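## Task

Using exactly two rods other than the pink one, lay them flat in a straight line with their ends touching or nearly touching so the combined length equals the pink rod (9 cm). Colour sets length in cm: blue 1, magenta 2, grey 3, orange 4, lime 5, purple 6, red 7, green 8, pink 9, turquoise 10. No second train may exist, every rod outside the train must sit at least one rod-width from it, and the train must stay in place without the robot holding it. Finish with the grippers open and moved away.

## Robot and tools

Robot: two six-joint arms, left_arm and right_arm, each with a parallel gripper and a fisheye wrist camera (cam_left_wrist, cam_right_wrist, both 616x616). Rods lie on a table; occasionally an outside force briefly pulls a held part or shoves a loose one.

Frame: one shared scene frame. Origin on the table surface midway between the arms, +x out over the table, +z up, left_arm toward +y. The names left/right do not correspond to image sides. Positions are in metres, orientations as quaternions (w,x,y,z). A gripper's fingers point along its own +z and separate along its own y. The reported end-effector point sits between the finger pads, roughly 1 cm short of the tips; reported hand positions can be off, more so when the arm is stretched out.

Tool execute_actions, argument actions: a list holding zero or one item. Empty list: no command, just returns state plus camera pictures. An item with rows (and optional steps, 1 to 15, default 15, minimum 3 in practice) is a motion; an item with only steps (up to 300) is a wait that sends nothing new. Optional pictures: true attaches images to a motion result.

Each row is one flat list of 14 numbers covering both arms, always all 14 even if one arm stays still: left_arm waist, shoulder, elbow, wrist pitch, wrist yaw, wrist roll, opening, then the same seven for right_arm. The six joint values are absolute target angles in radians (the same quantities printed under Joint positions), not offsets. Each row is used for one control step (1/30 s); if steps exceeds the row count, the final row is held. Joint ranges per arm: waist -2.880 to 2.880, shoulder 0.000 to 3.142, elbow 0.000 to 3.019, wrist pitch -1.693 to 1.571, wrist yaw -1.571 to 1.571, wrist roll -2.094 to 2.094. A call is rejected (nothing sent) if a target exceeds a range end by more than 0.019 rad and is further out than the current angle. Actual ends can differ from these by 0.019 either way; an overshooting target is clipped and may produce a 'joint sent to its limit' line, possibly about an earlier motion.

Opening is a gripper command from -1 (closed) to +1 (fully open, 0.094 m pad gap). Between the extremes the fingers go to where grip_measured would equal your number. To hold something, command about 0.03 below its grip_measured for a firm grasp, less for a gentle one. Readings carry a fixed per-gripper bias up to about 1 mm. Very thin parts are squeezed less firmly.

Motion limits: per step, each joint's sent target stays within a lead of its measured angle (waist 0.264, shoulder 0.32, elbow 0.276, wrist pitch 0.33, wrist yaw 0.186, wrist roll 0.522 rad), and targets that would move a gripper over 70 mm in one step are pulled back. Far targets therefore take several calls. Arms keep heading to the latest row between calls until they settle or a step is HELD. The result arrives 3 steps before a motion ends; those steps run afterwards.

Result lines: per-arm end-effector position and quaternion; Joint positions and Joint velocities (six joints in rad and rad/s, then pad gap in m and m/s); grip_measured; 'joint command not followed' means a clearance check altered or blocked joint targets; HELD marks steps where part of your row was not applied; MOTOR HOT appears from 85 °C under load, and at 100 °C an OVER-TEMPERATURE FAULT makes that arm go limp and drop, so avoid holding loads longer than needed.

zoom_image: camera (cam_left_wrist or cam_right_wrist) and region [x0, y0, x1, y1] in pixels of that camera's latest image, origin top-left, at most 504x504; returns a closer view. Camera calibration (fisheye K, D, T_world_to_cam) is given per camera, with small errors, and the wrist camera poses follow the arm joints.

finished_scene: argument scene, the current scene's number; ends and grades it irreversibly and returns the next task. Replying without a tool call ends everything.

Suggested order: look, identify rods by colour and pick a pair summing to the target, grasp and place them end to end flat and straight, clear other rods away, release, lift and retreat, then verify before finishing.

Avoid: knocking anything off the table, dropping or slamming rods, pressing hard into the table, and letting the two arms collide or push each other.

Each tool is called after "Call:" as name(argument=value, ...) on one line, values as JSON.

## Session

Call:
execute_actions(actions=[])

Scene clock: 0.00 s of 5100.00 s.
left_arm: end_effector_position=(+0.2543, +0.5867, +0.2108) grip_measured=+1.000 end_effector_quat_wxyz=(+0.040, +0.870, -0.306, +0.384) | right_arm: end_effector_position=(+0.3217, -0.0957, +0.1913) grip_measured=+1.000 end_effector_quat_wxyz=(-0.026, +0.937, -0.347, +0.026)
Joint positions: left_arm=[ 1.093  1.123  0.868 -1.411  0.789 -1.202  0.094] | right_arm=[ 0.712  1.271  1.071 -1.3    0.02  -1.729  0.094]
Joint velocities: left_arm=[ 0.005 -0.005  0.002  0.002  0.007  0.095  0.   ] | right_arm=[-0.024 -0.005  0.017  0.002 -0.051  0.051  0.   ]
camera_calibration (this result's frames):
cam_left_wrist: T_world_to_cam=[[0.565625, 0.807566, 0.167051, -0.654105], [0.0350711, -0.225941, 0.973509, -0.0822991], [0.823917, -0.544782, -0.15612, 0.263813], [0, 0, 0, 1]] pos_world=[0.155504, 0.653359, 0.230574]
cam_right_wrist: T_world_to_cam=[[0.653508, 0.753053, 0.0764112, -0.150872], [0.563657, -0.551541, 0.614894, -0.347335], [0.505191, -0.358768, -0.7849, 0.0770543], [0, 0, 0, 1]] pos_world=[0.255447, -0.0503102, 0.285583]

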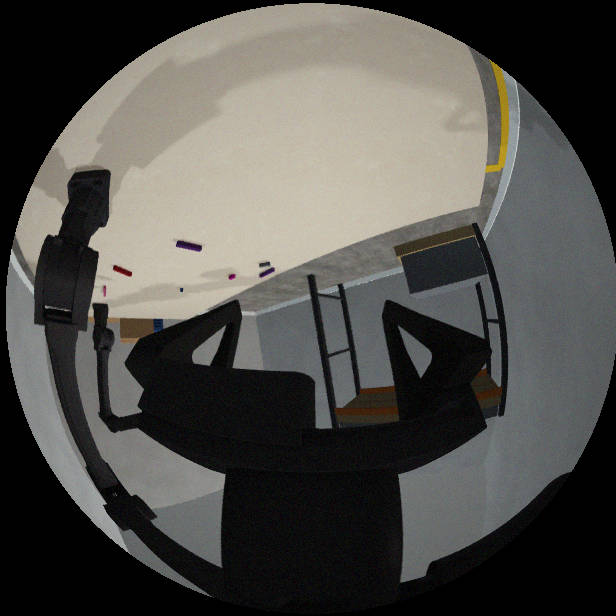

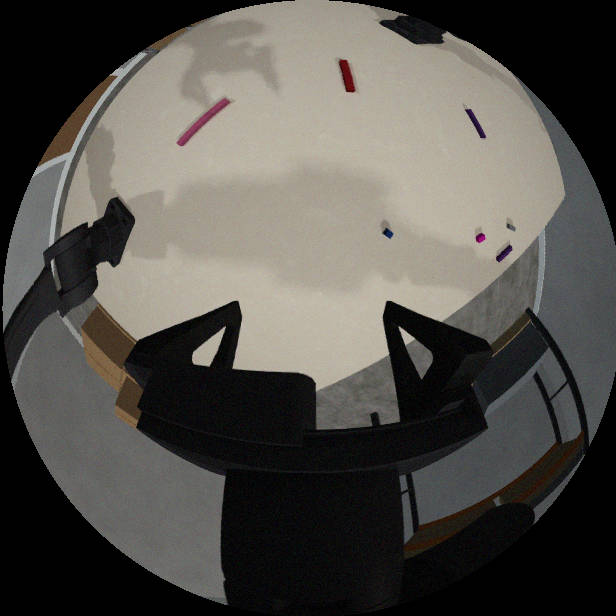

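Call:
zoom_image(camera="cam_right_wrist", region=[440, 190, 548, 280])

Call:
zoom_image(camera="cam_right_wrist", region=[320, 40, 500, 160])

Region (440, 190, 548, 280) of cam_right_wrist's 616x616 image, scaled by 4.667, with more detail than that image has.

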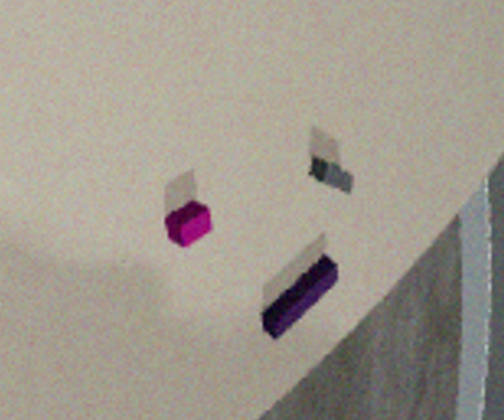

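Region (320, 40, 500, 160) of cam_right_wrist's 616x616 image, scaled by 2.800, with more detail than that image has.

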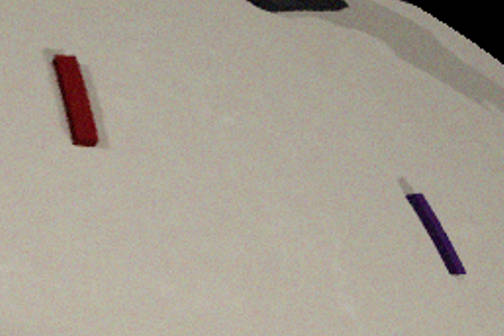

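Call:
execute_actions(actions=[{"rows":[[1.07,1.135,0.88,-1.41,0.77,-1.18,1,0.712,1.271,1.071,-1.3,0.02,-1.729,1],[1.04,1.15,0.9,-1.41,0.75,-1.15,1,0.712,1.271,1.071,-1.3,0.02,-1.729,1],[1.0,1.17,0.92,-1.4,0.72,-1.11,1,0.712,1.271,1.071,-1.3,0.02,-1.729,1],[0.96,1.19,0.945,-1.4,0.69,-1.07,1,0.712,1.271,1.071,-1.3,0.02,-1.729,1],[0.92,1.215,0.97,-1.4,0.66,-1.03,1,0.712,1.271,1.071,-1.3,0.02,-1.729,1],[0.875,1.24,1.0,-1.39,0.63,-0.985,1,0.712,1.271,1.071,-1.3,0.02,-1.729,1],[0.83,1.265,1.03,-1.39,0.6,-0.94,1,0.712,1.271,1.071,-1.3,0.02,-1.729,1],[0.785,1.29,1.06,-1.39,0.57,-0.895,1,0.712,1.271,1.071,-1.3,0.02,-1.729,1],[0.74,1.315,1.09,-1.38,0.54,-0.85,1,0.712,1.271,1.071,-1.3,0.02,-1.729,1],[0.695,1.34,1.12,-1.38,0.51,-0.805,1,0.712,1.271,1.071,-1.3,0.02,-1.729,1],[0.65,1.365,1.15,-1.38,0.48,-0.76,1,0.712,1.271,1.071,-1.3,0.02,-1.729,1],[0.605,1.39,1.18,-1.37,0.45,-0.715,1,0.712,1.271,1.071,-1.3,0.02,-1.729,1],[0.56,1.415,1.21,-1.37,0.42,-0.67,1,0.712,1.271,1.071,-1.3,0.02,-1.729,1],[0.515,1.44,1.24,-1.37,0.39,-0.625,1,0.712,1.271,1.071,-1.3,0.02,-1.729,1],[0.47,1.465,1.27,-1.36,0.36,-0.58,1,0.712,1.271,1.071,-1.3,0.02,-1.729,1]],"steps":15}])

Call:
execute_actions(actions=[{"rows":[[0.425,1.49,1.30,-1.36,0.33,-0.535,1,0.712,1.271,1.071,-1.3,0.02,-1.729,1],[0.38,1.52,1.33,-1.36,0.3,-0.49,1,0.712,1.271,1.071,-1.3,0.02,-1.729,1],[0.335,1.55,1.36,-1.35,0.27,-0.445,1,0.712,1.271,1.071,-1.3,0.02,-1.729,1],[0.29,1.58,1.39,-1.35,0.24,-0.4,1,0.712,1.271,1.071,-1.3,0.02,-1.729,1],[0.245,1.61,1.42,-1.35,0.21,-0.355,1,0.712,1.271,1.071,-1.3,0.02,-1.729,1],[0.2,1.64,1.45,-1.34,0.18,-0.31,1,0.712,1.271,1.071,-1.3,0.02,-1.729,1],[0.155,1.67,1.48,-1.34,0.15,-0.265,1,0.712,1.271,1.071,-1.3,0.02,-1.729,1],[0.11,1.70,1.505,-1.34,0.12,-0.22,1,0.712,1.271,1.071,-1.3,0.02,-1.729,1],[0.065,1.725,1.53,-1.33,0.09,-0.175,1,0.712,1.271,1.071,-1.3,0.02,-1.729,1],[0.02,1.75,1.55,-1.33,0.06,-0.13,1,0.712,1.271,1.071,-1.3,0.02,-1.729,1],[-0.02,1.77,1.57,-1.33,0.035,-0.09,1,0.712,1.271,1.071,-1.3,0.02,-1.729,1],[-0.055,1.787,1.583,-1.32,0.015,-0.055,1,0.712,1.271,1.071,-1.3,0.02,-1.729,1],[-0.085,1.8,1.592,-1.32,0,-0.025,1,0.712,1.271,1.071,-1.3,0.02,-1.729,1],[-0.105,1.81,1.597,-1.31,-0.01,0,1,0.712,1.271,1.071,-1.3,0.02,-1.729,1],[-0.115,1.815,1.6,-1.31,-0.01,0.01,1,0.712,1.271,1.071,-1.3,0.02,-1.729,1]],"steps":15}])

Call:
execute_actions(actions=[{"steps":15}], pictures=true)

Scene clock: 1.53 s of 5100.00 s.
left_arm: end_effector_position=(+0.3456, +0.5838, +0.1917) grip_measured=+1.000 end_effector_quat_wxyz=(+0.042, +0.743, -0.625, +0.235) | right_arm: end_effector_position=(+0.3217, -0.0957, +0.1913) grip_measured=+1.000 end_effector_quat_wxyz=(-0.026, +0.937, -0.347, +0.026)
Joint positions: left_arm=[ 0.701  1.344  1.087 -1.386  0.477 -0.894  0.094] | right_arm=[ 0.712  1.271  1.071 -1.3    0.02  -1.729  0.094]
Joint velocities: left_arm=[-1.353  0.767  0.94   0.183 -0.725  1.121  0.   ] | right_arm=[-0.015 -0.015 -0.002 -0.007 -0.007  0.007  0.   ]
Steps of this call (steps 1 to 34: nothing new was sent; steps 35 to 46: the first 12 steps of this action). Readings (joint positions):
35: left_arm=[1.092 1.123 0.868 -1.411 0.782 -1.200] | right_arm=[0.712 1.271 1.071 -1.300 0.020 -1.729]
36: left_arm=[1.088 1.124 0.868 -1.411 0.766 -1.193] | right_arm=[0.712 1.271 1.071 -1.300 0.020 -1.729]
38: left_arm=[1.055 1.136 0.873 -1.411 0.714 -1.162] | right_arm=[0.712 1.271 1.071 -1.300 0.020 -1.729]
42: left_arm=[0.893 1.227 0.952 -1.406 0.595 -1.048] | right_arm=[0.712 1.271 1.071 -1.300 0.020 -1.729]
46: the state above

Scene clock: 2.03 s of 5100.00 s.
left_arm: end_effector_position=(+0.5605, +0.4636, +0.1635) grip_measured=+1.000 end_effector_quat_wxyz=(+0.004, -0.228, +0.973, -0.024) | right_arm: end_effector_position=(+0.3217, -0.0957, +0.1913) grip_measured=+1.000 end_effector_quat_wxyz=(-0.026, +0.937, -0.347, +0.026)
Joint positions: left_arm=[ 0.058  1.723  1.497 -1.336  0.047 -0.271  0.094] | right_arm=[ 0.712  1.271  1.071 -1.3    0.02  -1.729  0.094]
Joint velocities: left_arm=[-1.177  0.669  0.486  0.115 -0.535  1.077  0.   ] | right_arm=[ 0.005  0.005  0.012 -0.012  0.051  0.037  0.   ]
Steps of this call (steps 1 to 3: the last 3 steps of your previous action; steps 4 to 15: the first 12 steps of this action). Readings (joint positions):
4: left_arm=[0.520 1.440 1.210 -1.371 0.357 -0.724] | right_arm=[0.712 1.271 1.071 -1.300 0.020 -1.729]
5: left_arm=[0.476 1.464 1.240 -1.369 0.327 -0.680] | right_arm=[0.712 1.271 1.071 -1.300 0.020 -1.729]
7: left_arm=[0.388 1.514 1.300 -1.363 0.268 -0.593] | right_arm=[0.712 1.271 1.071 -1.300 0.020 -1.729]
11: left_arm=[0.218 1.621 1.413 -1.350 0.154 -0.429] | right_arm=[0.712 1.271 1.071 -1.300 0.020 -1.729]
15: the state above

Scene clock: 2.53 s of 5100.00 s.
left_arm: end_effector_position=(+0.5945, +0.3761, +0.1332) grip_measured=+1.000 end_effector_quat_wxyz=(-0.005, -0.005, +1.000, +0.003) | right_arm: end_effector_position=(+0.3217, -0.0957, +0.1913) grip_measured=+1.000 end_effector_quat_wxyz=(-0.026, +0.937, -0.347, +0.026)
Joint positions: left_arm=[-0.129  1.822  1.553 -1.313 -0.006 -0.008  0.094] | right_arm=[ 0.712  1.271  1.071 -1.3    0.02  -1.729  0.094]
Joint velocities: left_arm=[ 0.103 -0.005 -0.012  0.022 -0.007 -0.007  0.   ] | right_arm=[ 0.005  0.005  0.007  0.007 -0.022  0.007  0.   ]
Kept back: nothing.
Steps of this call (steps 1 to 3: the last 3 steps of your previous action; steps 4 to 15: the robot went on to your last target). Readings (joint positions):
1: left_arm=[0.018 1.745 1.513 -1.332 0.026 -0.231] | right_arm=[0.712 1.271 1.071 -1.300 0.020 -1.729]
2: left_arm=[-0.020 1.766 1.527 -1.327 0.008 -0.189] | right_arm=[0.712 1.271 1.071 -1.300 0.020 -1.729]
4: left_arm=[-0.090 1.801 1.548 -1.317 -0.002 -0.120] | right_arm=[0.712 1.271 1.071 -1.300 0.020 -1.729]
8: left_arm=[-0.158 1.823 1.551 -1.313 -0.002 -0.045] | right_arm=[0.712 1.271 1.071 -1.300 0.020 -1.729]
15: the state above
camera_calibration (this result's frames):
cam_left_wrist: T_world_to_cam=[[0.00720419, -0.999941, -0.00811014, 0.371588], [-0.799864, -0.0106298, 0.600087, 0.39888], [-0.600138, 0.00216387, -0.799894, 0.583363], [0, 0, 0, 1]] pos_world=[0.666471, 0.374544, 0.23028]
cam_right_wrist: T_world_to_cam=[[0.653508, 0.753053, 0.0764112, -0.150872], [0.563657, -0.551541, 0.614894, -0.347335], [0.505191, -0.358768, -0.7849, 0.0770543], [0, 0, 0, 1]] pos_world=[0.255447, -0.0503102, 0.285583]

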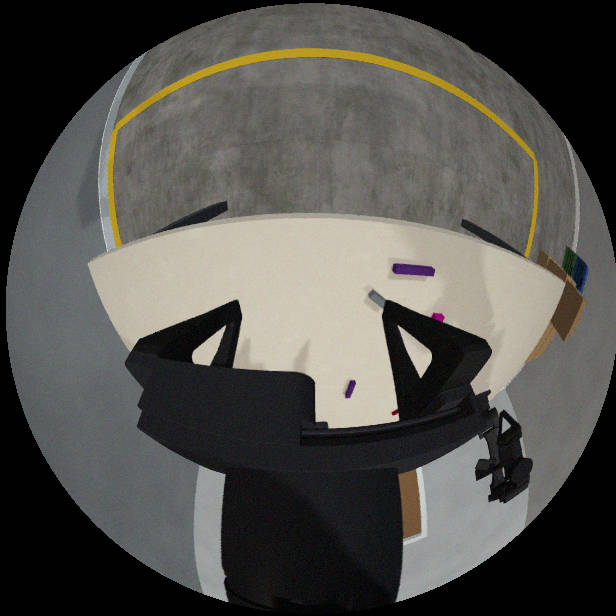

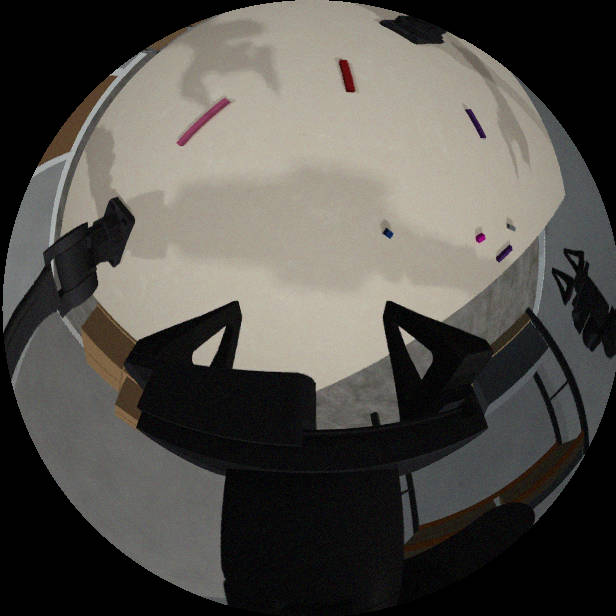

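Call:
zoom_image(camera="cam_left_wrist", region=[350, 245, 458, 335])

Region (350, 245, 458, 335) of cam_left_wrist's 616x616 image, scaled by 4.667, with more detail than that image has.

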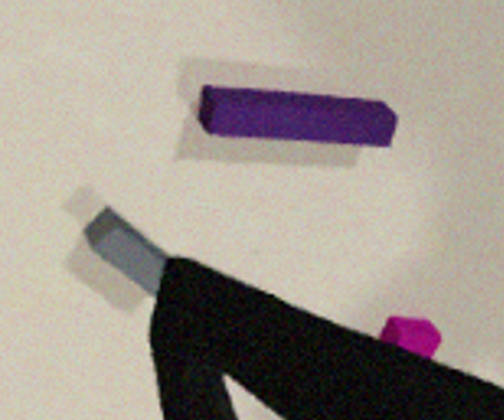

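Call:
execute_actions(actions=[{"rows":[[-0.135,1.81,1.54,-1.29,0,-0.08,0.8,0.712,1.271,1.071,-1.3,0.02,-1.729,1],[-0.15,1.80,1.51,-1.27,0,-0.16,0.6,0.712,1.271,1.071,-1.3,0.02,-1.729,1],[-0.165,1.79,1.48,-1.25,0,-0.25,0.4,0.712,1.271,1.071,-1.3,0.02,-1.729,1],[-0.18,1.78,1.45,-1.23,0,-0.34,0.2,0.712,1.271,1.071,-1.3,0.02,-1.729,1],[-0.195,1.77,1.42,-1.21,0,-0.43,0,0.712,1.271,1.071,-1.3,0.02,-1.729,1],[-0.21,1.76,1.39,-1.19,0,-0.52,-0.2,0.712,1.271,1.071,-1.3,0.02,-1.729,1],[-0.225,1.75,1.36,-1.17,0,-0.61,-0.35,0.712,1.271,1.071,-1.3,0.02,-1.729,1],[-0.24,1.74,1.33,-1.15,0,-0.70,-0.35,0.712,1.271,1.071,-1.3,0.02,-1.729,1],[-0.255,1.735,1.30,-1.13,0,-0.79,-0.35,0.712,1.271,1.071,-1.3,0.02,-1.729,1],[-0.27,1.73,1.275,-1.11,0,-0.88,-0.35,0.712,1.271,1.071,-1.3,0.02,-1.729,1],[-0.285,1.725,1.25,-1.09,0,-0.97,-0.35,0.712,1.271,1.071,-1.3,0.02,-1.729,1],[-0.297,1.72,1.23,-1.07,0,-1.05,-0.35,0.712,1.271,1.071,-1.3,0.02,-1.729,1],[-0.307,1.715,1.215,-1.055,0,-1.11,-0.35,0.712,1.271,1.071,-1.3,0.02,-1.729,1],[-0.315,1.71,1.205,-1.045,0,-1.15,-0.35,0.712,1.271,1.071,-1.3,0.02,-1.729,1],[-0.32,1.708,1.20,-1.04,0,-1.17,-0.35,0.712,1.271,1.071,-1.3,0.02,-1.729,1]],"steps":15}])

Call:
execute_actions(actions=[{"steps":18}], pictures=true)

Call:
zoom_image(camera="cam_left_wrist", region=[250, 230, 370, 330])

Scene clock: 3.90 s of 5100.00 s.
left_arm: end_effector_position=(+0.5348, +0.3132, +0.0771) grip_measured=-0.348 end_effector_quat_wxyz=(-0.003, -0.285, +0.959, +0.003) | right_arm: end_effector_position=(+0.3217, -0.0957, +0.1913) grip_measured=+1.000 end_effector_quat_wxyz=(-0.026, +0.937, -0.347, +0.026)
Joint positions: left_arm=[-0.256  1.737  1.276 -1.118 -0.004 -0.702  0.031] | right_arm=[ 0.712  1.271  1.071 -1.3    0.02  -1.729  0.094]
Joint velocities: left_arm=[-0.62  -0.112 -0.701  0.559  0.022 -2.308 -0.001] | right_arm=[-0.005 -0.005  0.007 -0.007 -0.007 -0.022  0.   ]
Steps of this call (steps 1 to 15: the robot went on to your last target; steps 16 to 29: nothing new was sent; steps 30 to 41: the first 12 steps of this action). Readings (joint positions):
30: left_arm=[-0.122 1.822 1.553 -1.310 -0.006 -0.010] | right_arm=[0.712 1.271 1.071 -1.300 0.020 -1.729]
31: left_arm=[-0.122 1.820 1.547 -1.300 -0.005 -0.035] | right_arm=[0.712 1.271 1.071 -1.300 0.020 -1.729]
33: left_arm=[-0.128 1.806 1.511 -1.266 -0.005 -0.122] | right_arm=[0.712 1.271 1.071 -1.300 0.020 -1.729]
37: left_arm=[-0.174 1.764 1.390 -1.194 -0.005 -0.384] | right_arm=[0.712 1.271 1.071 -1.300 0.020 -1.729]
41: the state above

Scene clock: 4.50 s of 5100.00 s.
left_arm: end_effector_position=(+0.5156, +0.2804, +0.0607) grip_measured=-0.348 end_effector_quat_wxyz=(+0.002, -0.460, +0.888, -0.001) | right_arm: end_effector_position=(+0.3217, -0.0957, +0.1913) grip_measured=+1.000 end_effector_quat_wxyz=(-0.026, +0.937, -0.347, +0.026)
Joint positions: left_arm=[-0.328  1.717  1.201 -1.049 -0.001 -1.153  0.031] | right_arm=[ 0.712  1.271  1.071 -1.3    0.02  -1.729  0.094]
Joint velocities: left_arm=[-0.005 -0.015 -0.002  0.002  0.051 -0.11  -0.001] | right_arm=[-0.015  0.005  0.007  0.022  0.022 -0.022  0.   ]
Kept back: nothing.
Steps of this call (steps 1 to 3: the last 3 steps of your previous action; steps 4 to 18: the robot went on to your last target). Readings (joint positions):
1: left_arm=[-0.276 1.733 1.253 -1.100 -0.003 -0.780] | right_arm=[0.712 1.271 1.071 -1.300 0.020 -1.729]
2: left_arm=[-0.294 1.732 1.233 -1.084 -0.003 -0.851] | right_arm=[0.712 1.271 1.071 -1.300 0.020 -1.729]
4: left_arm=[-0.320 1.731 1.209 -1.065 -0.001 -0.963] | right_arm=[0.712 1.271 1.071 -1.300 0.020 -1.729]
8: left_arm=[-0.329 1.729 1.201 -1.052 -0.001 -1.081] | right_arm=[0.712 1.271 1.071 -1.300 0.020 -1.729]
18: the state above
camera_calibration (this result's frames):
cam_left_wrist: T_world_to_cam=[[0.815138, -0.579261, 0.00248274, -0.259283], [-0.469438, -0.658072, 0.588702, 0.390109], [-0.339378, -0.481039, -0.808347, 0.479746], [0, 0, 0, 1]] pos_world=[0.557299, 0.337303, 0.158787]
cam_right_wrist: T_world_to_cam=[[0.653508, 0.753053, 0.0764112, -0.150872], [0.563657, -0.551541, 0.614894, -0.347335], [0.505191, -0.358768, -0.7849, 0.0770543], [0, 0, 0, 1]] pos_world=[0.255447, -0.0503102, 0.285583]

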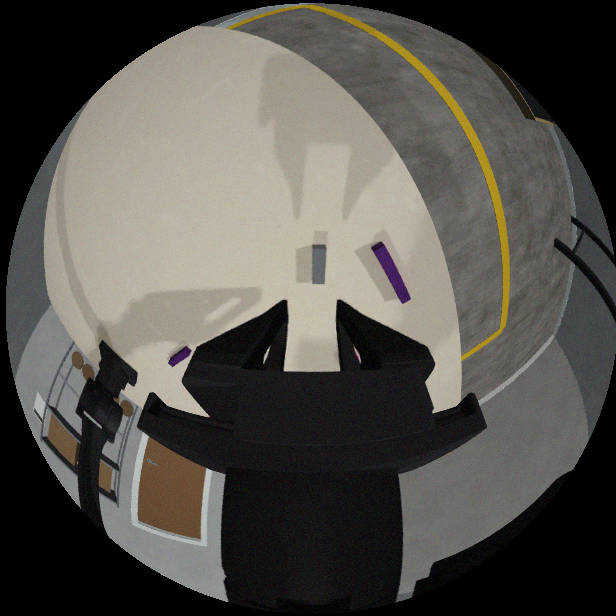

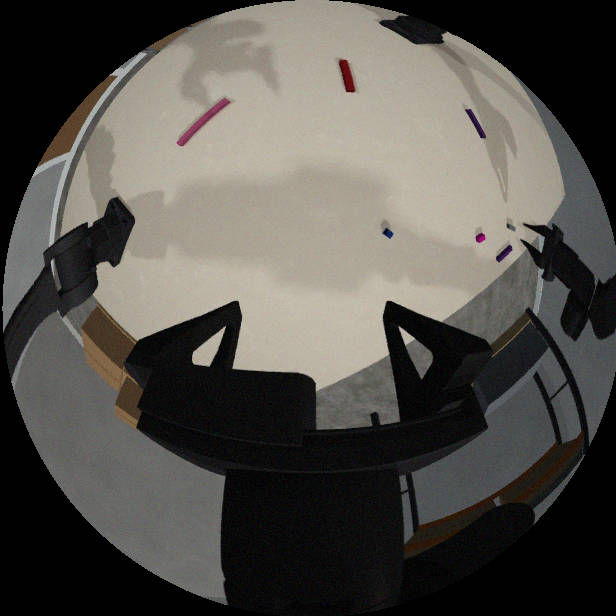

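Region (250, 230, 370, 330) of cam_left_wrist's 616x616 image, scaled by 4.200, with more detail than that image has.

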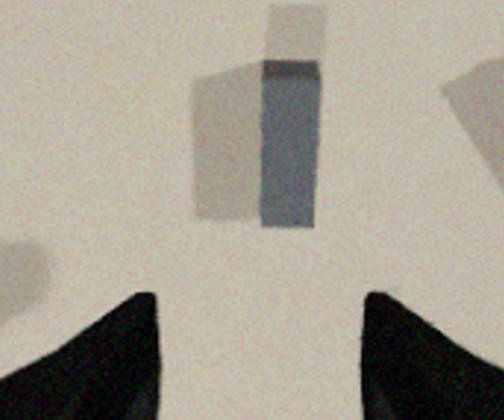

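Call:
execute_actions(actions=[{"rows":[[-0.318,1.722,1.199,-1.035,0,-1.16,-0.35,0.712,1.271,1.071,-1.3,0.02,-1.729,1],[-0.316,1.728,1.198,-1.028,0,-1.16,-0.35,0.712,1.271,1.071,-1.3,0.02,-1.729,1],[-0.314,1.734,1.197,-1.021,0,-1.16,-0.35,0.712,1.271,1.071,-1.3,0.02,-1.729,1],[-0.314,1.74,1.196,-1.014,0,-1.16,-0.35,0.712,1.271,1.071,-1.3,0.02,-1.729,1],[-0.314,1.746,1.195,-1.007,0,-1.16,-0.35,0.712,1.271,1.071,-1.3,0.02,-1.729,1],[-0.314,1.752,1.193,-1.0,0,-1.16,-0.35,0.712,1.271,1.071,-1.3,0.02,-1.729,1],[-0.314,1.758,1.191,-0.993,0,-1.16,-0.35,0.712,1.271,1.071,-1.3,0.02,-1.729,1],[-0.314,1.764,1.189,-0.986,0,-1.16,-0.35,0.712,1.271,1.071,-1.3,0.02,-1.729,1],[-0.314,1.77,1.187,-0.979,0,-1.16,-0.35,0.712,1.271,1.071,-1.3,0.02,-1.729,1],[-0.314,1.774,1.186,-0.973,0,-1.16,-0.35,0.712,1.271,1.071,-1.3,0.02,-1.729,1]],"steps":15}])

Call:
execute_actions(actions=[{"steps":10}], pictures=true)

Call:
zoom_image(camera="cam_left_wrist", region=[250, 250, 370, 350])

Scene clock: 5.33 s of 5100.00 s.
left_arm: end_effector_position=(+0.5280, +0.2779, +0.0456) grip_measured=-0.348 end_effector_quat_wxyz=(+0.014, -0.463, +0.886, -0.011) | right_arm: end_effector_position=(+0.3217, -0.0957, +0.1913) grip_measured=+1.000 end_effector_quat_wxyz=(-0.026, +0.937, -0.347, +0.026)
Joint positions: left_arm=[-0.328  1.75   1.2   -0.985 -0.001 -1.161  0.031] | right_arm=[ 0.712  1.271  1.071 -1.3    0.02  -1.729  0.094]
Joint velocities: left_arm=[-0.005  0.161 -0.037  0.09   0.007 -0.066 -0.001] | right_arm=[-0.015 -0.005 -0.012  0.002 -0.007 -0.037  0.   ]
Steps of this call (steps 1 to 13: the robot went on to your last target; steps 14 to 25: the first 12 steps of this action). Readings (joint positions):
14: left_arm=[-0.328 1.717 1.201 -1.048 -0.001 -1.161] | right_arm=[0.712 1.271 1.071 -1.300 0.020 -1.729]
15: left_arm=[-0.328 1.717 1.201 -1.046 -0.001 -1.161] | right_arm=[0.712 1.271 1.071 -1.300 0.020 -1.729]
17: left_arm=[-0.328 1.718 1.201 -1.036 -0.001 -1.161] | right_arm=[0.712 1.271 1.071 -1.300 0.020 -1.729]
21: left_arm=[-0.328 1.726 1.201 -1.009 -0.001 -1.161] | right_arm=[0.712 1.271 1.071 -1.300 0.020 -1.729]
25: the state above

Scene clock: 5.67 s of 5100.00 s.
left_arm: end_effector_position=(+0.5240, +0.2787, +0.0368) grip_measured=-0.348 end_effector_quat_wxyz=(+0.007, -0.463, +0.886, -0.005) | right_arm: end_effector_position=(+0.3217, -0.0957, +0.1913) grip_measured=+1.000 end_effector_quat_wxyz=(-0.026, +0.937, -0.347, +0.026)
Joint positions: left_arm=[-0.328  1.763  1.191 -0.982 -0.001 -1.161  0.031] | right_arm=[ 0.712  1.271  1.071 -1.3    0.02  -1.729  0.094]
Joint velocities: left_arm=[-0.005 -0.005 -0.012  0.002  0.051  0.007 -0.001] | right_arm=[-0.015 -0.015  0.007  0.002 -0.051 -0.007  0.   ]
Kept back: nothing.
Steps of this call (steps 1 to 3: the last 3 steps of your previous action; steps 4 to 10: the robot went on to your last target). Readings (joint positions):
1: left_arm=[-0.328 1.755 1.198 -0.983 -0.001 -1.161] | right_arm=[0.712 1.271 1.071 -1.300 0.020 -1.729]
2: left_arm=[-0.328 1.759 1.196 -0.983 -0.001 -1.161] | right_arm=[0.712 1.271 1.071 -1.300 0.020 -1.729]
4: left_arm=[-0.328 1.762 1.192 -0.983 -0.001 -1.161] | right_arm=[0.712 1.271 1.071 -1.300 0.020 -1.729]
8: left_arm=[-0.328 1.763 1.191 -0.982 -0.001 -1.161] | right_arm=[0.712 1.271 1.071 -1.300 0.020 -1.729]
10: the state above
camera_calibration (this result's frames):
cam_left_wrist: T_world_to_cam=[[0.819655, -0.572693, 0.013694, -0.271654], [-0.471176, -0.66038, 0.584715, 0.408691], [-0.325819, -0.485717, -0.811123, 0.456802], [0, 0, 0, 1]] pos_world=[0.564063, 0.336194, 0.135275]
cam_right_wrist: T_world_to_cam=[[0.653508, 0.753053, 0.0764112, -0.150872], [0.563657, -0.551541, 0.614894, -0.347335], [0.505191, -0.358768, -0.7849, 0.0770543], [0, 0, 0, 1]] pos_world=[0.255447, -0.0503102, 0.285583]

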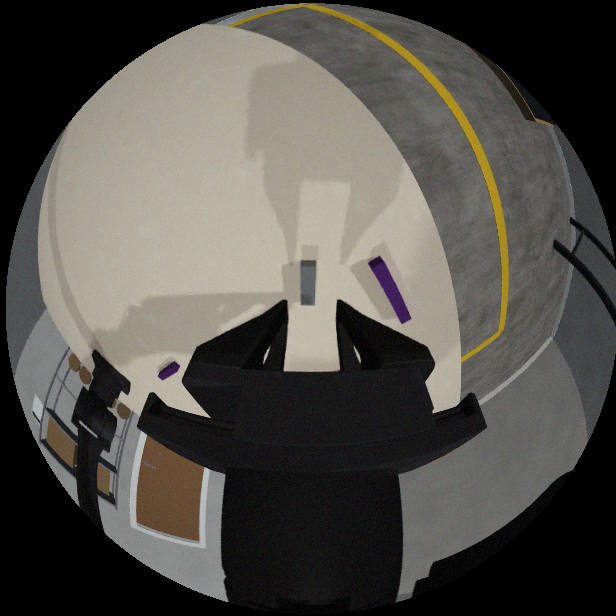

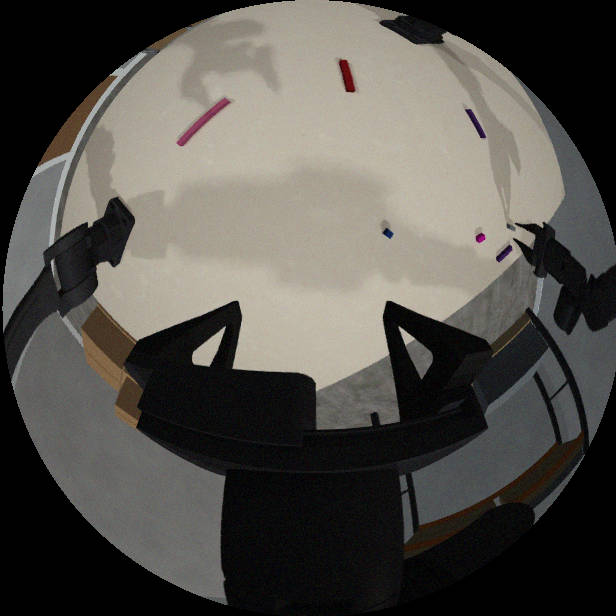

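Region (250, 250, 370, 350) of cam_left_wrist's 616x616 image, scaled by 4.200, with more detail than that image has.

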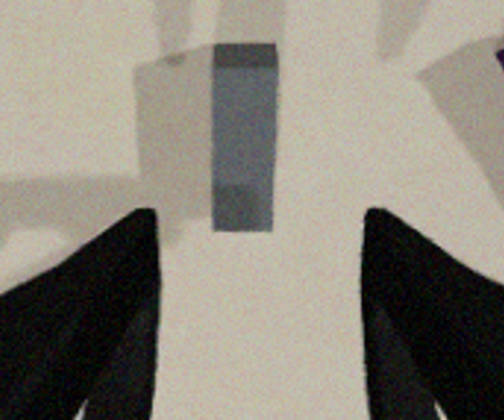

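Call:
execute_actions(actions=[{"rows":[[-0.308,1.776,1.186,-0.972,0,-1.15,-0.35,0.712,1.271,1.071,-1.3,0.02,-1.729,1],[-0.302,1.779,1.186,-0.97,0,-1.14,-0.35,0.712,1.271,1.071,-1.3,0.02,-1.729,1],[-0.297,1.782,1.186,-0.968,0,-1.13,-0.35,0.712,1.271,1.071,-1.3,0.02,-1.729,1],[-0.295,1.786,1.186,-0.966,0,-1.13,-0.35,0.712,1.271,1.071,-1.3,0.02,-1.729,1],[-0.295,1.79,1.186,-0.964,0,-1.13,-0.35,0.712,1.271,1.071,-1.3,0.02,-1.729,1],[-0.295,1.794,1.186,-0.962,0,-1.13,-0.35,0.712,1.271,1.071,-1.3,0.02,-1.729,1],[-0.295,1.798,1.186,-0.96,0,-1.13,-0.35,0.712,1.271,1.071,-1.3,0.02,-1.729,1],[-0.295,1.802,1.186,-0.958,0,-1.13,-0.35,0.712,1.271,1.071,-1.3,0.02,-1.729,1],[-0.295,1.806,1.186,-0.956,0,-1.13,-0.35,0.712,1.271,1.071,-1.3,0.02,-1.729,1],[-0.295,1.81,1.186,-0.954,0,-1.13,-0.35,0.712,1.271,1.071,-1.3,0.02,-1.729,1]],"steps":15}])

Call:
execute_actions(actions=[{"steps":8}], pictures=true)

Call:
zoom_image(camera="cam_left_wrist", region=[250, 260, 370, 360])

Scene clock: 6.57 s of 5100.00 s.
left_arm: end_effector_position=(+0.5279, +0.2886, +0.0259) grip_measured=-0.348 end_effector_quat_wxyz=(+0.005, -0.464, +0.886, -0.003) | right_arm: end_effector_position=(+0.3217, -0.0957, +0.1913) grip_measured=+1.000 end_effector_quat_wxyz=(-0.026, +0.937, -0.347, +0.026)
Joint positions: left_arm=[-0.307  1.786  1.191 -0.964 -0.001 -1.141  0.031] | right_arm=[ 0.712  1.271  1.071 -1.3    0.02  -1.729  0.094]
Joint velocities: left_arm=[-0.005  0.122  0.002  0.027  0.022  0.022 -0.001] | right_arm=[-0.015 -0.015 -0.022 -0.002  0.037 -0.007  0.   ]
Steps of this call (steps 1 to 15: the robot went on to your last target; steps 16 to 27: the first 12 steps of this action). Readings (joint positions):
16: left_arm=[-0.328 1.763 1.191 -0.982 -0.001 -1.161] | right_arm=[0.712 1.271 1.071 -1.300 0.020 -1.729]
17: left_arm=[-0.328 1.763 1.191 -0.981 -0.001 -1.159] | right_arm=[0.712 1.271 1.071 -1.300 0.020 -1.729]
19: left_arm=[-0.323 1.763 1.191 -0.979 -0.001 -1.152] | right_arm=[0.712 1.271 1.071 -1.300 0.020 -1.729]
23: left_arm=[-0.311 1.770 1.191 -0.971 -0.001 -1.144] | right_arm=[0.712 1.271 1.071 -1.300 0.020 -1.729]
27: the state above

Scene clock: 6.83 s of 5100.00 s.
left_arm: end_effector_position=(+0.5271, +0.2887, +0.0211) grip_measured=-0.348 end_effector_quat_wxyz=(+0.001, -0.463, +0.886, -0.000) | right_arm: end_effector_position=(+0.3217, -0.0957, +0.1913) grip_measured=+1.000 end_effector_quat_wxyz=(-0.026, +0.937, -0.347, +0.026)
Joint positions: left_arm=[-0.307  1.797  1.191 -0.963 -0.001 -1.139  0.031] | right_arm=[ 0.712  1.271  1.071 -1.3    0.02  -1.729  0.094]
Joint velocities: left_arm=[-0.024 -0.005 -0.002 -0.032 -0.007 -0.007  0.   ] | right_arm=[-0.015  0.015  0.002  0.007 -0.007  0.022  0.   ]
Kept back: nothing.
Steps of this call (steps 1 to 3: the last 3 steps of your previous action; steps 4 to 8: the robot went on to your last target). Readings (joint positions):
1: left_arm=[-0.307 1.791 1.191 -0.964 -0.001 -1.140] | right_arm=[0.712 1.271 1.071 -1.300 0.020 -1.729]
2: left_arm=[-0.307 1.794 1.191 -0.964 -0.001 -1.140] | right_arm=[0.712 1.271 1.071 -1.300 0.020 -1.729]
4: left_arm=[-0.307 1.797 1.191 -0.964 -0.001 -1.139] | right_arm=[0.712 1.271 1.071 -1.300 0.020 -1.729]
8: the state above
camera_calibration (this result's frames):
cam_left_wrist: T_world_to_cam=[[0.8191, -0.573651, -0.000334873, -0.267355], [-0.463135, -0.661641, 0.589693, 0.42197], [-0.3385, -0.482862, -0.807627, 0.455674], [0, 0, 0, 1]] pos_world=[0.568665, 0.345852, 0.119092]
cam_right_wrist: T_world_to_cam=[[0.653508, 0.753053, 0.0764112, -0.150872], [0.563657, -0.551541, 0.614894, -0.347335], [0.505191, -0.358768, -0.7849, 0.0770543], [0, 0, 0, 1]] pos_world=[0.255447, -0.0503102, 0.285583]

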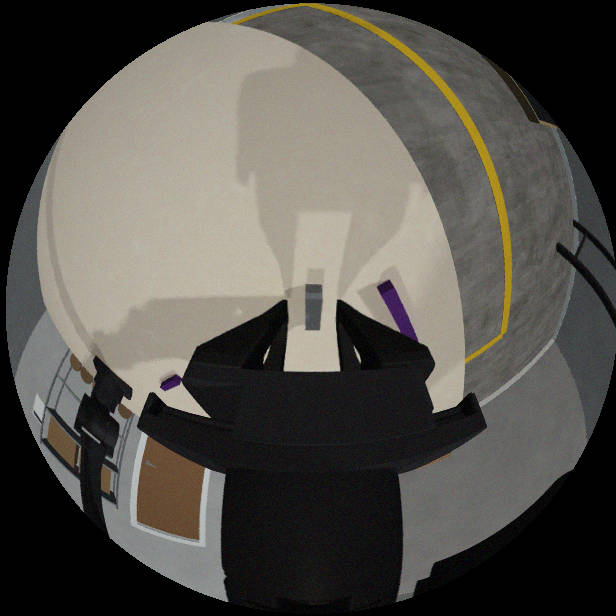

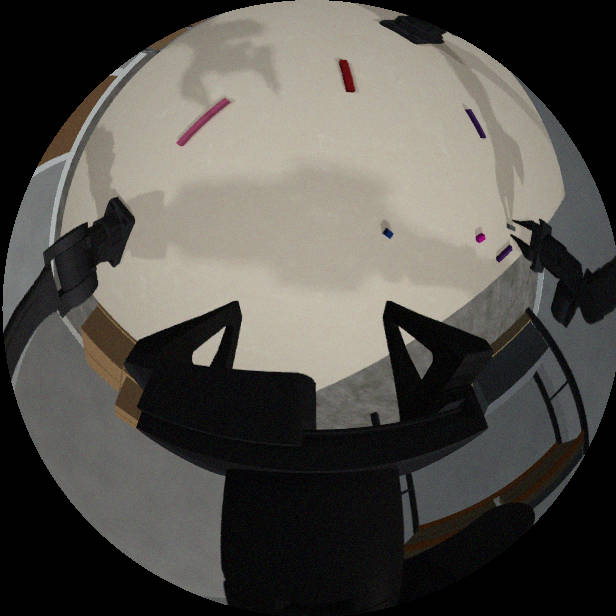

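Region (250, 260, 370, 360) of cam_left_wrist's 616x616 image, scaled by 4.200, with more detail than that image has.

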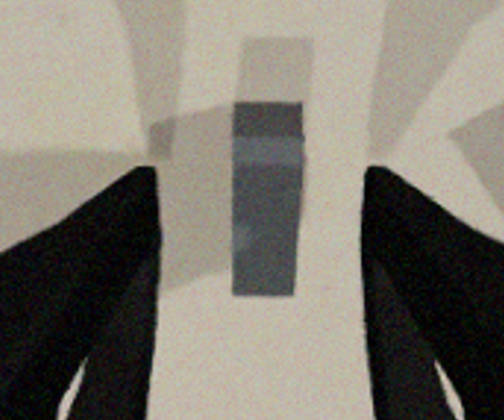

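Call:
execute_actions(actions=[{"rows":[[-0.295,1.813,1.186,-0.954,0,-1.13,-0.42,0.712,1.271,1.071,-1.3,0.02,-1.729,1],[-0.295,1.816,1.186,-0.954,0,-1.13,-0.5,0.712,1.271,1.071,-1.3,0.02,-1.729,1],[-0.295,1.818,1.186,-0.954,0,-1.13,-0.57,0.712,1.271,1.071,-1.3,0.02,-1.729,1],[-0.295,1.818,1.186,-0.954,0,-1.13,-0.63,0.712,1.271,1.071,-1.3,0.02,-1.729,1],[-0.295,1.818,1.186,-0.954,0,-1.13,-0.68,0.712,1.271,1.071,-1.3,0.02,-1.729,1],[-0.295,1.818,1.186,-0.954,0,-1.13,-0.72,0.712,1.271,1.071,-1.3,0.02,-1.729,1],[-0.295,1.818,1.186,-0.954,0,-1.13,-0.75,0.712,1.271,1.071,-1.3,0.02,-1.729,1],[-0.295,1.818,1.186,-0.954,0,-1.13,-0.77,0.712,1.271,1.071,-1.3,0.02,-1.729,1],[-0.295,1.818,1.186,-0.954,0,-1.13,-0.79,0.712,1.271,1.071,-1.3,0.02,-1.729,1],[-0.295,1.818,1.186,-0.954,0,-1.13,-0.81,0.712,1.271,1.071,-1.3,0.02,-1.729,1],[-0.295,1.818,1.186,-0.954,0,-1.13,-0.83,0.712,1.271,1.071,-1.3,0.02,-1.729,1]],"steps":15}])

Scene clock: 7.50 s of 5100.00 s.
left_arm: end_effector_position=(+0.5270, +0.2887, +0.0207) grip_measured=-0.817 end_effector_quat_wxyz=(+0.001, -0.463, +0.887, +0.000) | right_arm: end_effector_position=(+0.3217, -0.0957, +0.1913) grip_measured=+1.000 end_effector_quat_wxyz=(-0.026, +0.937, -0.347, +0.026)
Joint positions: left_arm=[-0.307  1.798  1.191 -0.963 -0.001 -1.138  0.009] | right_arm=[ 0.712  1.271  1.071 -1.3    0.02  -1.729  0.094]
Joint velocities: left_arm=[-0.015 -0.005  0.002  0.007 -0.007 -0.007 -0.002] | right_arm=[-0.034  0.005  0.002 -0.002 -0.081 -0.11   0.   ]
Steps of this call (steps 1 to 8: the robot went on to your last target; steps 9 to 20: the first 12 steps of this action). Readings (joint positions):
9: left_arm=[-0.307 1.797 1.191 -0.963 -0.001 -1.138] | right_arm=[0.712 1.271 1.071 -1.300 0.020 -1.729]
10: left_arm=[-0.307 1.797 1.191 -0.963 -0.001 -1.138] | right_arm=[0.712 1.271 1.071 -1.300 0.020 -1.729]
12: left_arm=[-0.307 1.797 1.191 -0.963 -0.001 -1.138] | right_arm=[0.712 1.271 1.071 -1.300 0.020 -1.729]
16: left_arm=[-0.307 1.797 1.191 -0.963 -0.001 -1.138] | right_arm=[0.712 1.271 1.071 -1.300 0.020 -1.729]
20: the state above

Call:
execute_actions(actions=[{"rows":[[-0.295,1.80,1.225,-0.975,0,-1.14,-0.85,0.712,1.271,1.071,-1.3,0.02,-1.729,1],[-0.295,1.795,1.24,-0.99,0,-1.15,-0.85,0.712,1.271,1.071,-1.3,0.02,-1.729,1],[-0.295,1.795,1.255,-1.005,0,-1.17,-0.85,0.712,1.271,1.071,-1.3,0.02,-1.729,1],[-0.293,1.795,1.27,-1.02,0,-1.21,-0.85,0.712,1.271,1.071,-1.3,0.02,-1.729,1],[-0.29,1.80,1.285,-1.035,0,-1.26,-0.85,0.712,1.271,1.071,-1.3,0.02,-1.729,1],[-0.287,1.808,1.30,-1.045,0,-1.31,-0.85,0.712,1.271,1.071,-1.3,0.02,-1.729,1],[-0.284,1.816,1.315,-1.052,0,-1.36,-0.85,0.712,1.271,1.071,-1.3,0.02,-1.729,1],[-0.281,1.824,1.33,-1.058,0,-1.41,-0.85,0.712,1.271,1.071,-1.3,0.02,-1.729,1],[-0.278,1.832,1.345,-1.063,0,-1.46,-0.85,0.712,1.271,1.071,-1.3,0.02,-1.729,1],[-0.275,1.84,1.36,-1.067,0,-1.51,-0.85,0.712,1.271,1.071,-1.3,0.02,-1.729,1],[-0.272,1.848,1.372,-1.07,0,-1.56,-0.85,0.712,1.271,1.071,-1.3,0.02,-1.729,1],[-0.269,1.856,1.384,-1.073,0,-1.61,-0.85,0.712,1.271,1.071,-1.3,0.02,-1.729,1],[-0.266,1.863,1.393,-1.075,0,-1.66,-0.85,0.712,1.271,1.071,-1.3,0.02,-1.729,1],[-0.263,1.869,1.40,-1.075,0,-1.71,-0.85,0.712,1.271,1.071,-1.3,0.02,-1.729,1],[-0.26,1.873,1.403,-1.075,0,-1.745,-0.85,0.712,1.271,1.071,-1.3,0.02,-1.729,1]],"steps":15}])

Call:
execute_actions(actions=[{"steps":18}], pictures=true)

Call:
zoom_image(camera="cam_left_wrist", region=[250, 275, 370, 375])

Scene clock: 8.47 s of 5100.00 s.
left_arm: end_effector_position=(+0.5615, +0.2888, +0.0557) grip_measured=-0.834 end_effector_quat_wxyz=(+0.008, -0.587, +0.809, -0.007) | right_arm: end_effector_position=(+0.3217, -0.0957, +0.1913) grip_measured=+1.000 end_effector_quat_wxyz=(-0.026, +0.937, -0.347, +0.026)
Joint positions: left_arm=[-0.295  1.814  1.323 -1.057 -0.001 -1.42   0.008] | right_arm=[ 0.712  1.271  1.071 -1.3    0.02  -1.729  0.094]
Joint velocities: left_arm=[ 0.083  0.161  0.476 -0.081 -0.022 -1.223 -0.   ] | right_arm=[ 0.005 -0.015 -0.002  0.002 -0.022 -0.037  0.   ]
Steps of this call (steps 1 to 3: the last 3 steps of your previous action; steps 4 to 15: the robot went on to your last target; steps 16 to 17: nothing new was sent; steps 18 to 29: the first 12 steps of this action). Readings (joint positions):
18: left_arm=[-0.307 1.798 1.191 -0.964 -0.001 -1.138] | right_arm=[0.712 1.271 1.071 -1.300 0.020 -1.729]
19: left_arm=[-0.307 1.798 1.192 -0.968 -0.001 -1.139] | right_arm=[0.712 1.271 1.071 -1.300 0.020 -1.729]
21: left_arm=[-0.307 1.798 1.200 -0.989 -0.001 -1.153] | right_arm=[0.712 1.271 1.071 -1.300 0.020 -1.729]
25: left_arm=[-0.305 1.799 1.250 -1.038 -0.001 -1.258] | right_arm=[0.712 1.271 1.071 -1.300 0.020 -1.729]
29: the state above

Scene clock: 9.07 s of 5100.00 s.
left_arm: end_effector_position=(+0.5768, +0.2998, +0.0490) grip_measured=-0.834 end_effector_quat_wxyz=(+0.005, -0.714, +0.700, -0.005) | right_arm: end_effector_position=(+0.3217, -0.0957, +0.1913) grip_measured=+1.000 end_effector_quat_wxyz=(-0.026, +0.937, -0.347, +0.026)
Joint positions: left_arm=[-0.27   1.858  1.369 -1.067 -0.001 -1.731  0.008] | right_arm=[ 0.712  1.271  1.071 -1.3    0.02  -1.729  0.094]
Joint velocities: left_arm=[ 0.005 -0.015 -0.017  0.012  0.037 -0.11   0.   ] | right_arm=[ 0.024  0.015 -0.012 -0.007  0.007  0.066  0.   ]
Kept back: nothing.
Steps of this call (steps 1 to 3: the last 3 steps of your previous action; steps 4 to 18: the robot went on to your last target). Readings (joint positions):
1: left_arm=[-0.292 1.820 1.339 -1.060 -0.001 -1.464] | right_arm=[0.712 1.271 1.071 -1.300 0.020 -1.729]
2: left_arm=[-0.288 1.826 1.351 -1.062 -0.001 -1.510] | right_arm=[0.712 1.271 1.071 -1.300 0.020 -1.729]
4: left_arm=[-0.280 1.837 1.367 -1.062 -0.001 -1.591] | right_arm=[0.712 1.271 1.071 -1.300 0.020 -1.729]
8: left_arm=[-0.271 1.852 1.369 -1.066 -0.001 -1.677] | right_arm=[0.712 1.271 1.071 -1.300 0.020 -1.729]
18: the state above
camera_calibration (this result's frames):
cam_left_wrist: T_world_to_cam=[[0.999767, 0.0177234, 0.0123238, -0.583857], [0.00698792, -0.805867, 0.592055, 0.207809], [0.0204246, -0.591831, -0.805803, 0.325896], [0, 0, 0, 1]] pos_world=[0.575612, 0.37069, 0.146769]
cam_right_wrist: T_world_to_cam=[[0.653508, 0.753053, 0.0764112, -0.150872], [0.563657, -0.551541, 0.614894, -0.347335], [0.505191, -0.358768, -0.7849, 0.0770543], [0, 0, 0, 1]] pos_world=[0.255447, -0.0503102, 0.285583]

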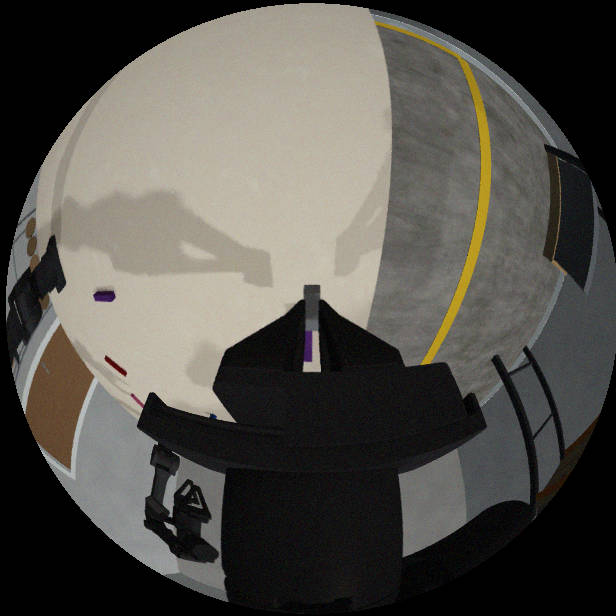

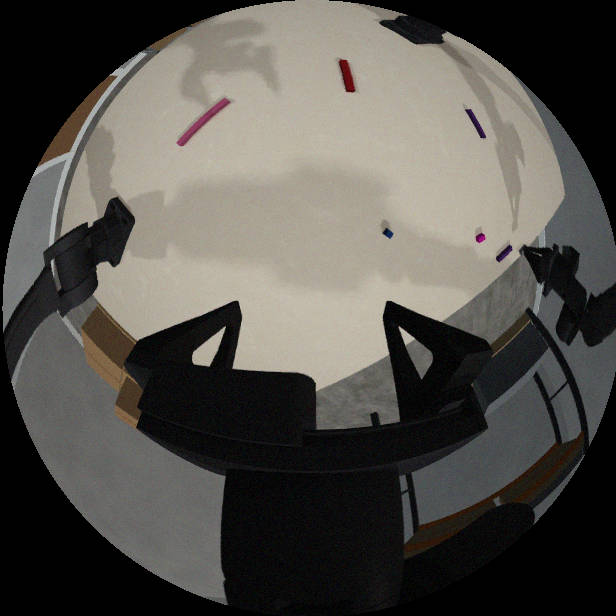

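Region (250, 275, 370, 375) of cam_left_wrist's 616x616 image, scaled by 4.200, with more detail than that image has.

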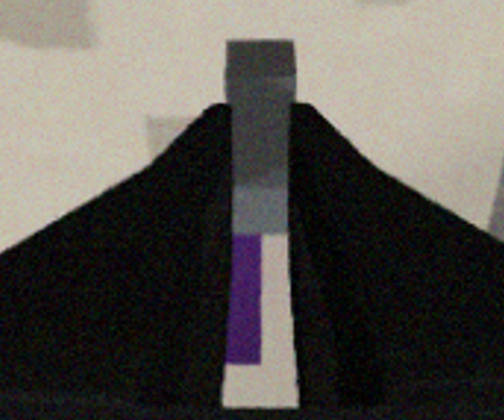

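Call:
execute_actions(actions=[{"rows":[[-0.265,1.874,1.365,-1.055,0,-1.745,-0.85,0.712,1.271,1.071,-1.3,0.02,-1.729,1],[-0.265,1.876,1.361,-1.051,0,-1.745,-0.85,0.712,1.271,1.071,-1.3,0.02,-1.729,1],[-0.265,1.878,1.357,-1.047,0,-1.745,-0.85,0.712,1.271,1.071,-1.3,0.02,-1.729,1],[-0.265,1.88,1.353,-1.043,0,-1.745,-0.85,0.712,1.271,1.071,-1.3,0.02,-1.729,1],[-0.265,1.882,1.349,-1.039,0,-1.745,-0.85,0.712,1.271,1.071,-1.3,0.02,-1.729,1],[-0.265,1.884,1.345,-1.035,0,-1.745,-0.85,0.712,1.271,1.071,-1.3,0.02,-1.729,1],[-0.265,1.886,1.341,-1.03,0,-1.745,-0.85,0.712,1.271,1.071,-1.3,0.02,-1.729,1],[-0.265,1.889,1.338,-1.025,0,-1.745,-0.85,0.712,1.271,1.071,-1.3,0.02,-1.729,1],[-0.265,1.892,1.335,-1.02,0,-1.745,-0.85,0.712,1.271,1.071,-1.3,0.02,-1.729,1],[-0.265,1.894,1.332,-1.015,0,-1.745,-0.85,0.712,1.271,1.071,-1.3,0.02,-1.729,1]],"steps":15}])

Call:
execute_actions(actions=[{"steps":8}], pictures=true)

Call:
zoom_image(camera="cam_left_wrist", region=[250, 275, 370, 375])

Scene clock: 9.83 s of 5100.00 s.
left_arm: end_effector_position=(+0.5744, +0.3001, +0.0349) grip_measured=-0.834 end_effector_quat_wxyz=(+0.006, -0.716, +0.698, -0.006) | right_arm: end_effector_position=(+0.3217, -0.0957, +0.1913) grip_measured=+1.000 end_effector_quat_wxyz=(-0.026, +0.937, -0.347, +0.026)
Joint positions: left_arm=[-0.27   1.869  1.343 -1.028 -0.001 -1.737  0.008] | right_arm=[ 0.712  1.271  1.071 -1.3    0.02  -1.729  0.094]
Joint velocities: left_arm=[-0.015  0.093 -0.066  0.037 -0.007 -0.037 -0.   ] | right_arm=[ 0.005 -0.005 -0.012 -0.002 -0.051  0.022  0.   ]
Steps of this call (steps 1 to 11: the robot went on to your last target; steps 12 to 23: the first 12 steps of this action). Readings (joint positions):
12: left_arm=[-0.270 1.858 1.369 -1.067 -0.001 -1.736] | right_arm=[0.712 1.271 1.071 -1.300 0.020 -1.729]
13: left_arm=[-0.270 1.858 1.369 -1.065 -0.001 -1.736] | right_arm=[0.712 1.271 1.071 -1.300 0.020 -1.729]
15: left_arm=[-0.270 1.858 1.368 -1.059 -0.001 -1.736] | right_arm=[0.712 1.271 1.071 -1.300 0.020 -1.729]
19: left_arm=[-0.270 1.859 1.355 -1.042 -0.001 -1.736] | right_arm=[0.712 1.271 1.071 -1.300 0.020 -1.729]
23: the state above

Scene clock: 10.10 s of 5100.00 s.
left_arm: end_effector_position=(+0.5724, +0.3004, +0.0283) grip_measured=-0.834 end_effector_quat_wxyz=(+0.002, -0.716, +0.698, -0.002) | right_arm: end_effector_position=(+0.3217, -0.0957, +0.1913) grip_measured=+1.000 end_effector_quat_wxyz=(-0.026, +0.937, -0.347, +0.026)
Joint positions: left_arm=[-0.27   1.879  1.339 -1.024 -0.001 -1.737  0.008] | right_arm=[ 0.712  1.271  1.071 -1.3    0.02  -1.729  0.094]
Joint velocities: left_arm=[-0.005 -0.005 -0.007  0.046 -0.007  0.007 -0.   ] | right_arm=[-0.005 -0.005 -0.002 -0.012  0.007 -0.037  0.   ]
Kept back: nothing.
Steps of this call (steps 1 to 3: the last 3 steps of your previous action; steps 4 to 8: the robot went on to your last target). Readings (joint positions):
1: left_arm=[-0.270 1.872 1.341 -1.026 -0.001 -1.737] | right_arm=[0.712 1.271 1.071 -1.300 0.020 -1.729]
2: left_arm=[-0.270 1.875 1.340 -1.026 -0.001 -1.737] | right_arm=[0.712 1.271 1.071 -1.300 0.020 -1.729]
4: left_arm=[-0.270 1.878 1.339 -1.025 -0.001 -1.737] | right_arm=[0.712 1.271 1.071 -1.300 0.020 -1.729]
8: the state above
camera_calibration (this result's frames):
cam_left_wrist: T_world_to_cam=[[0.999707, 0.0238163, 0.00441467, -0.580818], [0.0166012, -0.806418, 0.591113, 0.215282], [0.0176382, -0.590866, -0.806577, 0.310992], [0, 0, 0, 1]] pos_world=[0.571588, 0.371194, 0.126147]
cam_right_wrist: T_world_to_cam=[[0.653508, 0.753053, 0.0764112, -0.150872], [0.563657, -0.551541, 0.614894, -0.347335], [0.505191, -0.358768, -0.7849, 0.0770543], [0, 0, 0, 1]] pos_world=[0.255447, -0.0503102, 0.285583]

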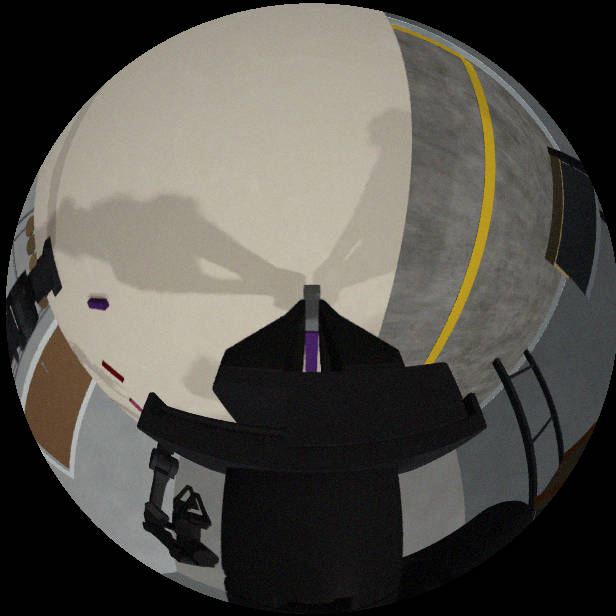

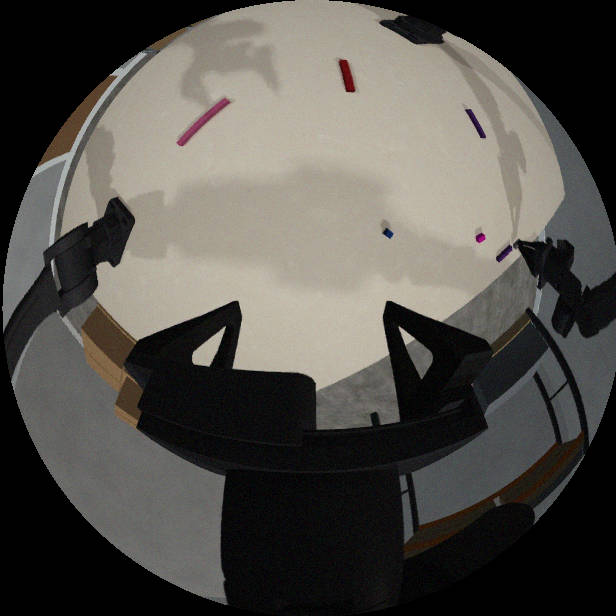

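Region (250, 275, 370, 375) of cam_left_wrist's 616x616 image, scaled by 4.200, with more detail than that image has.

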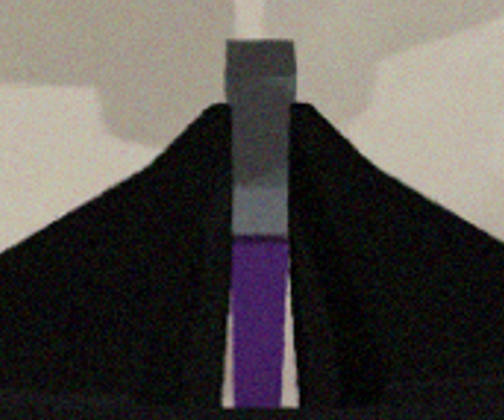

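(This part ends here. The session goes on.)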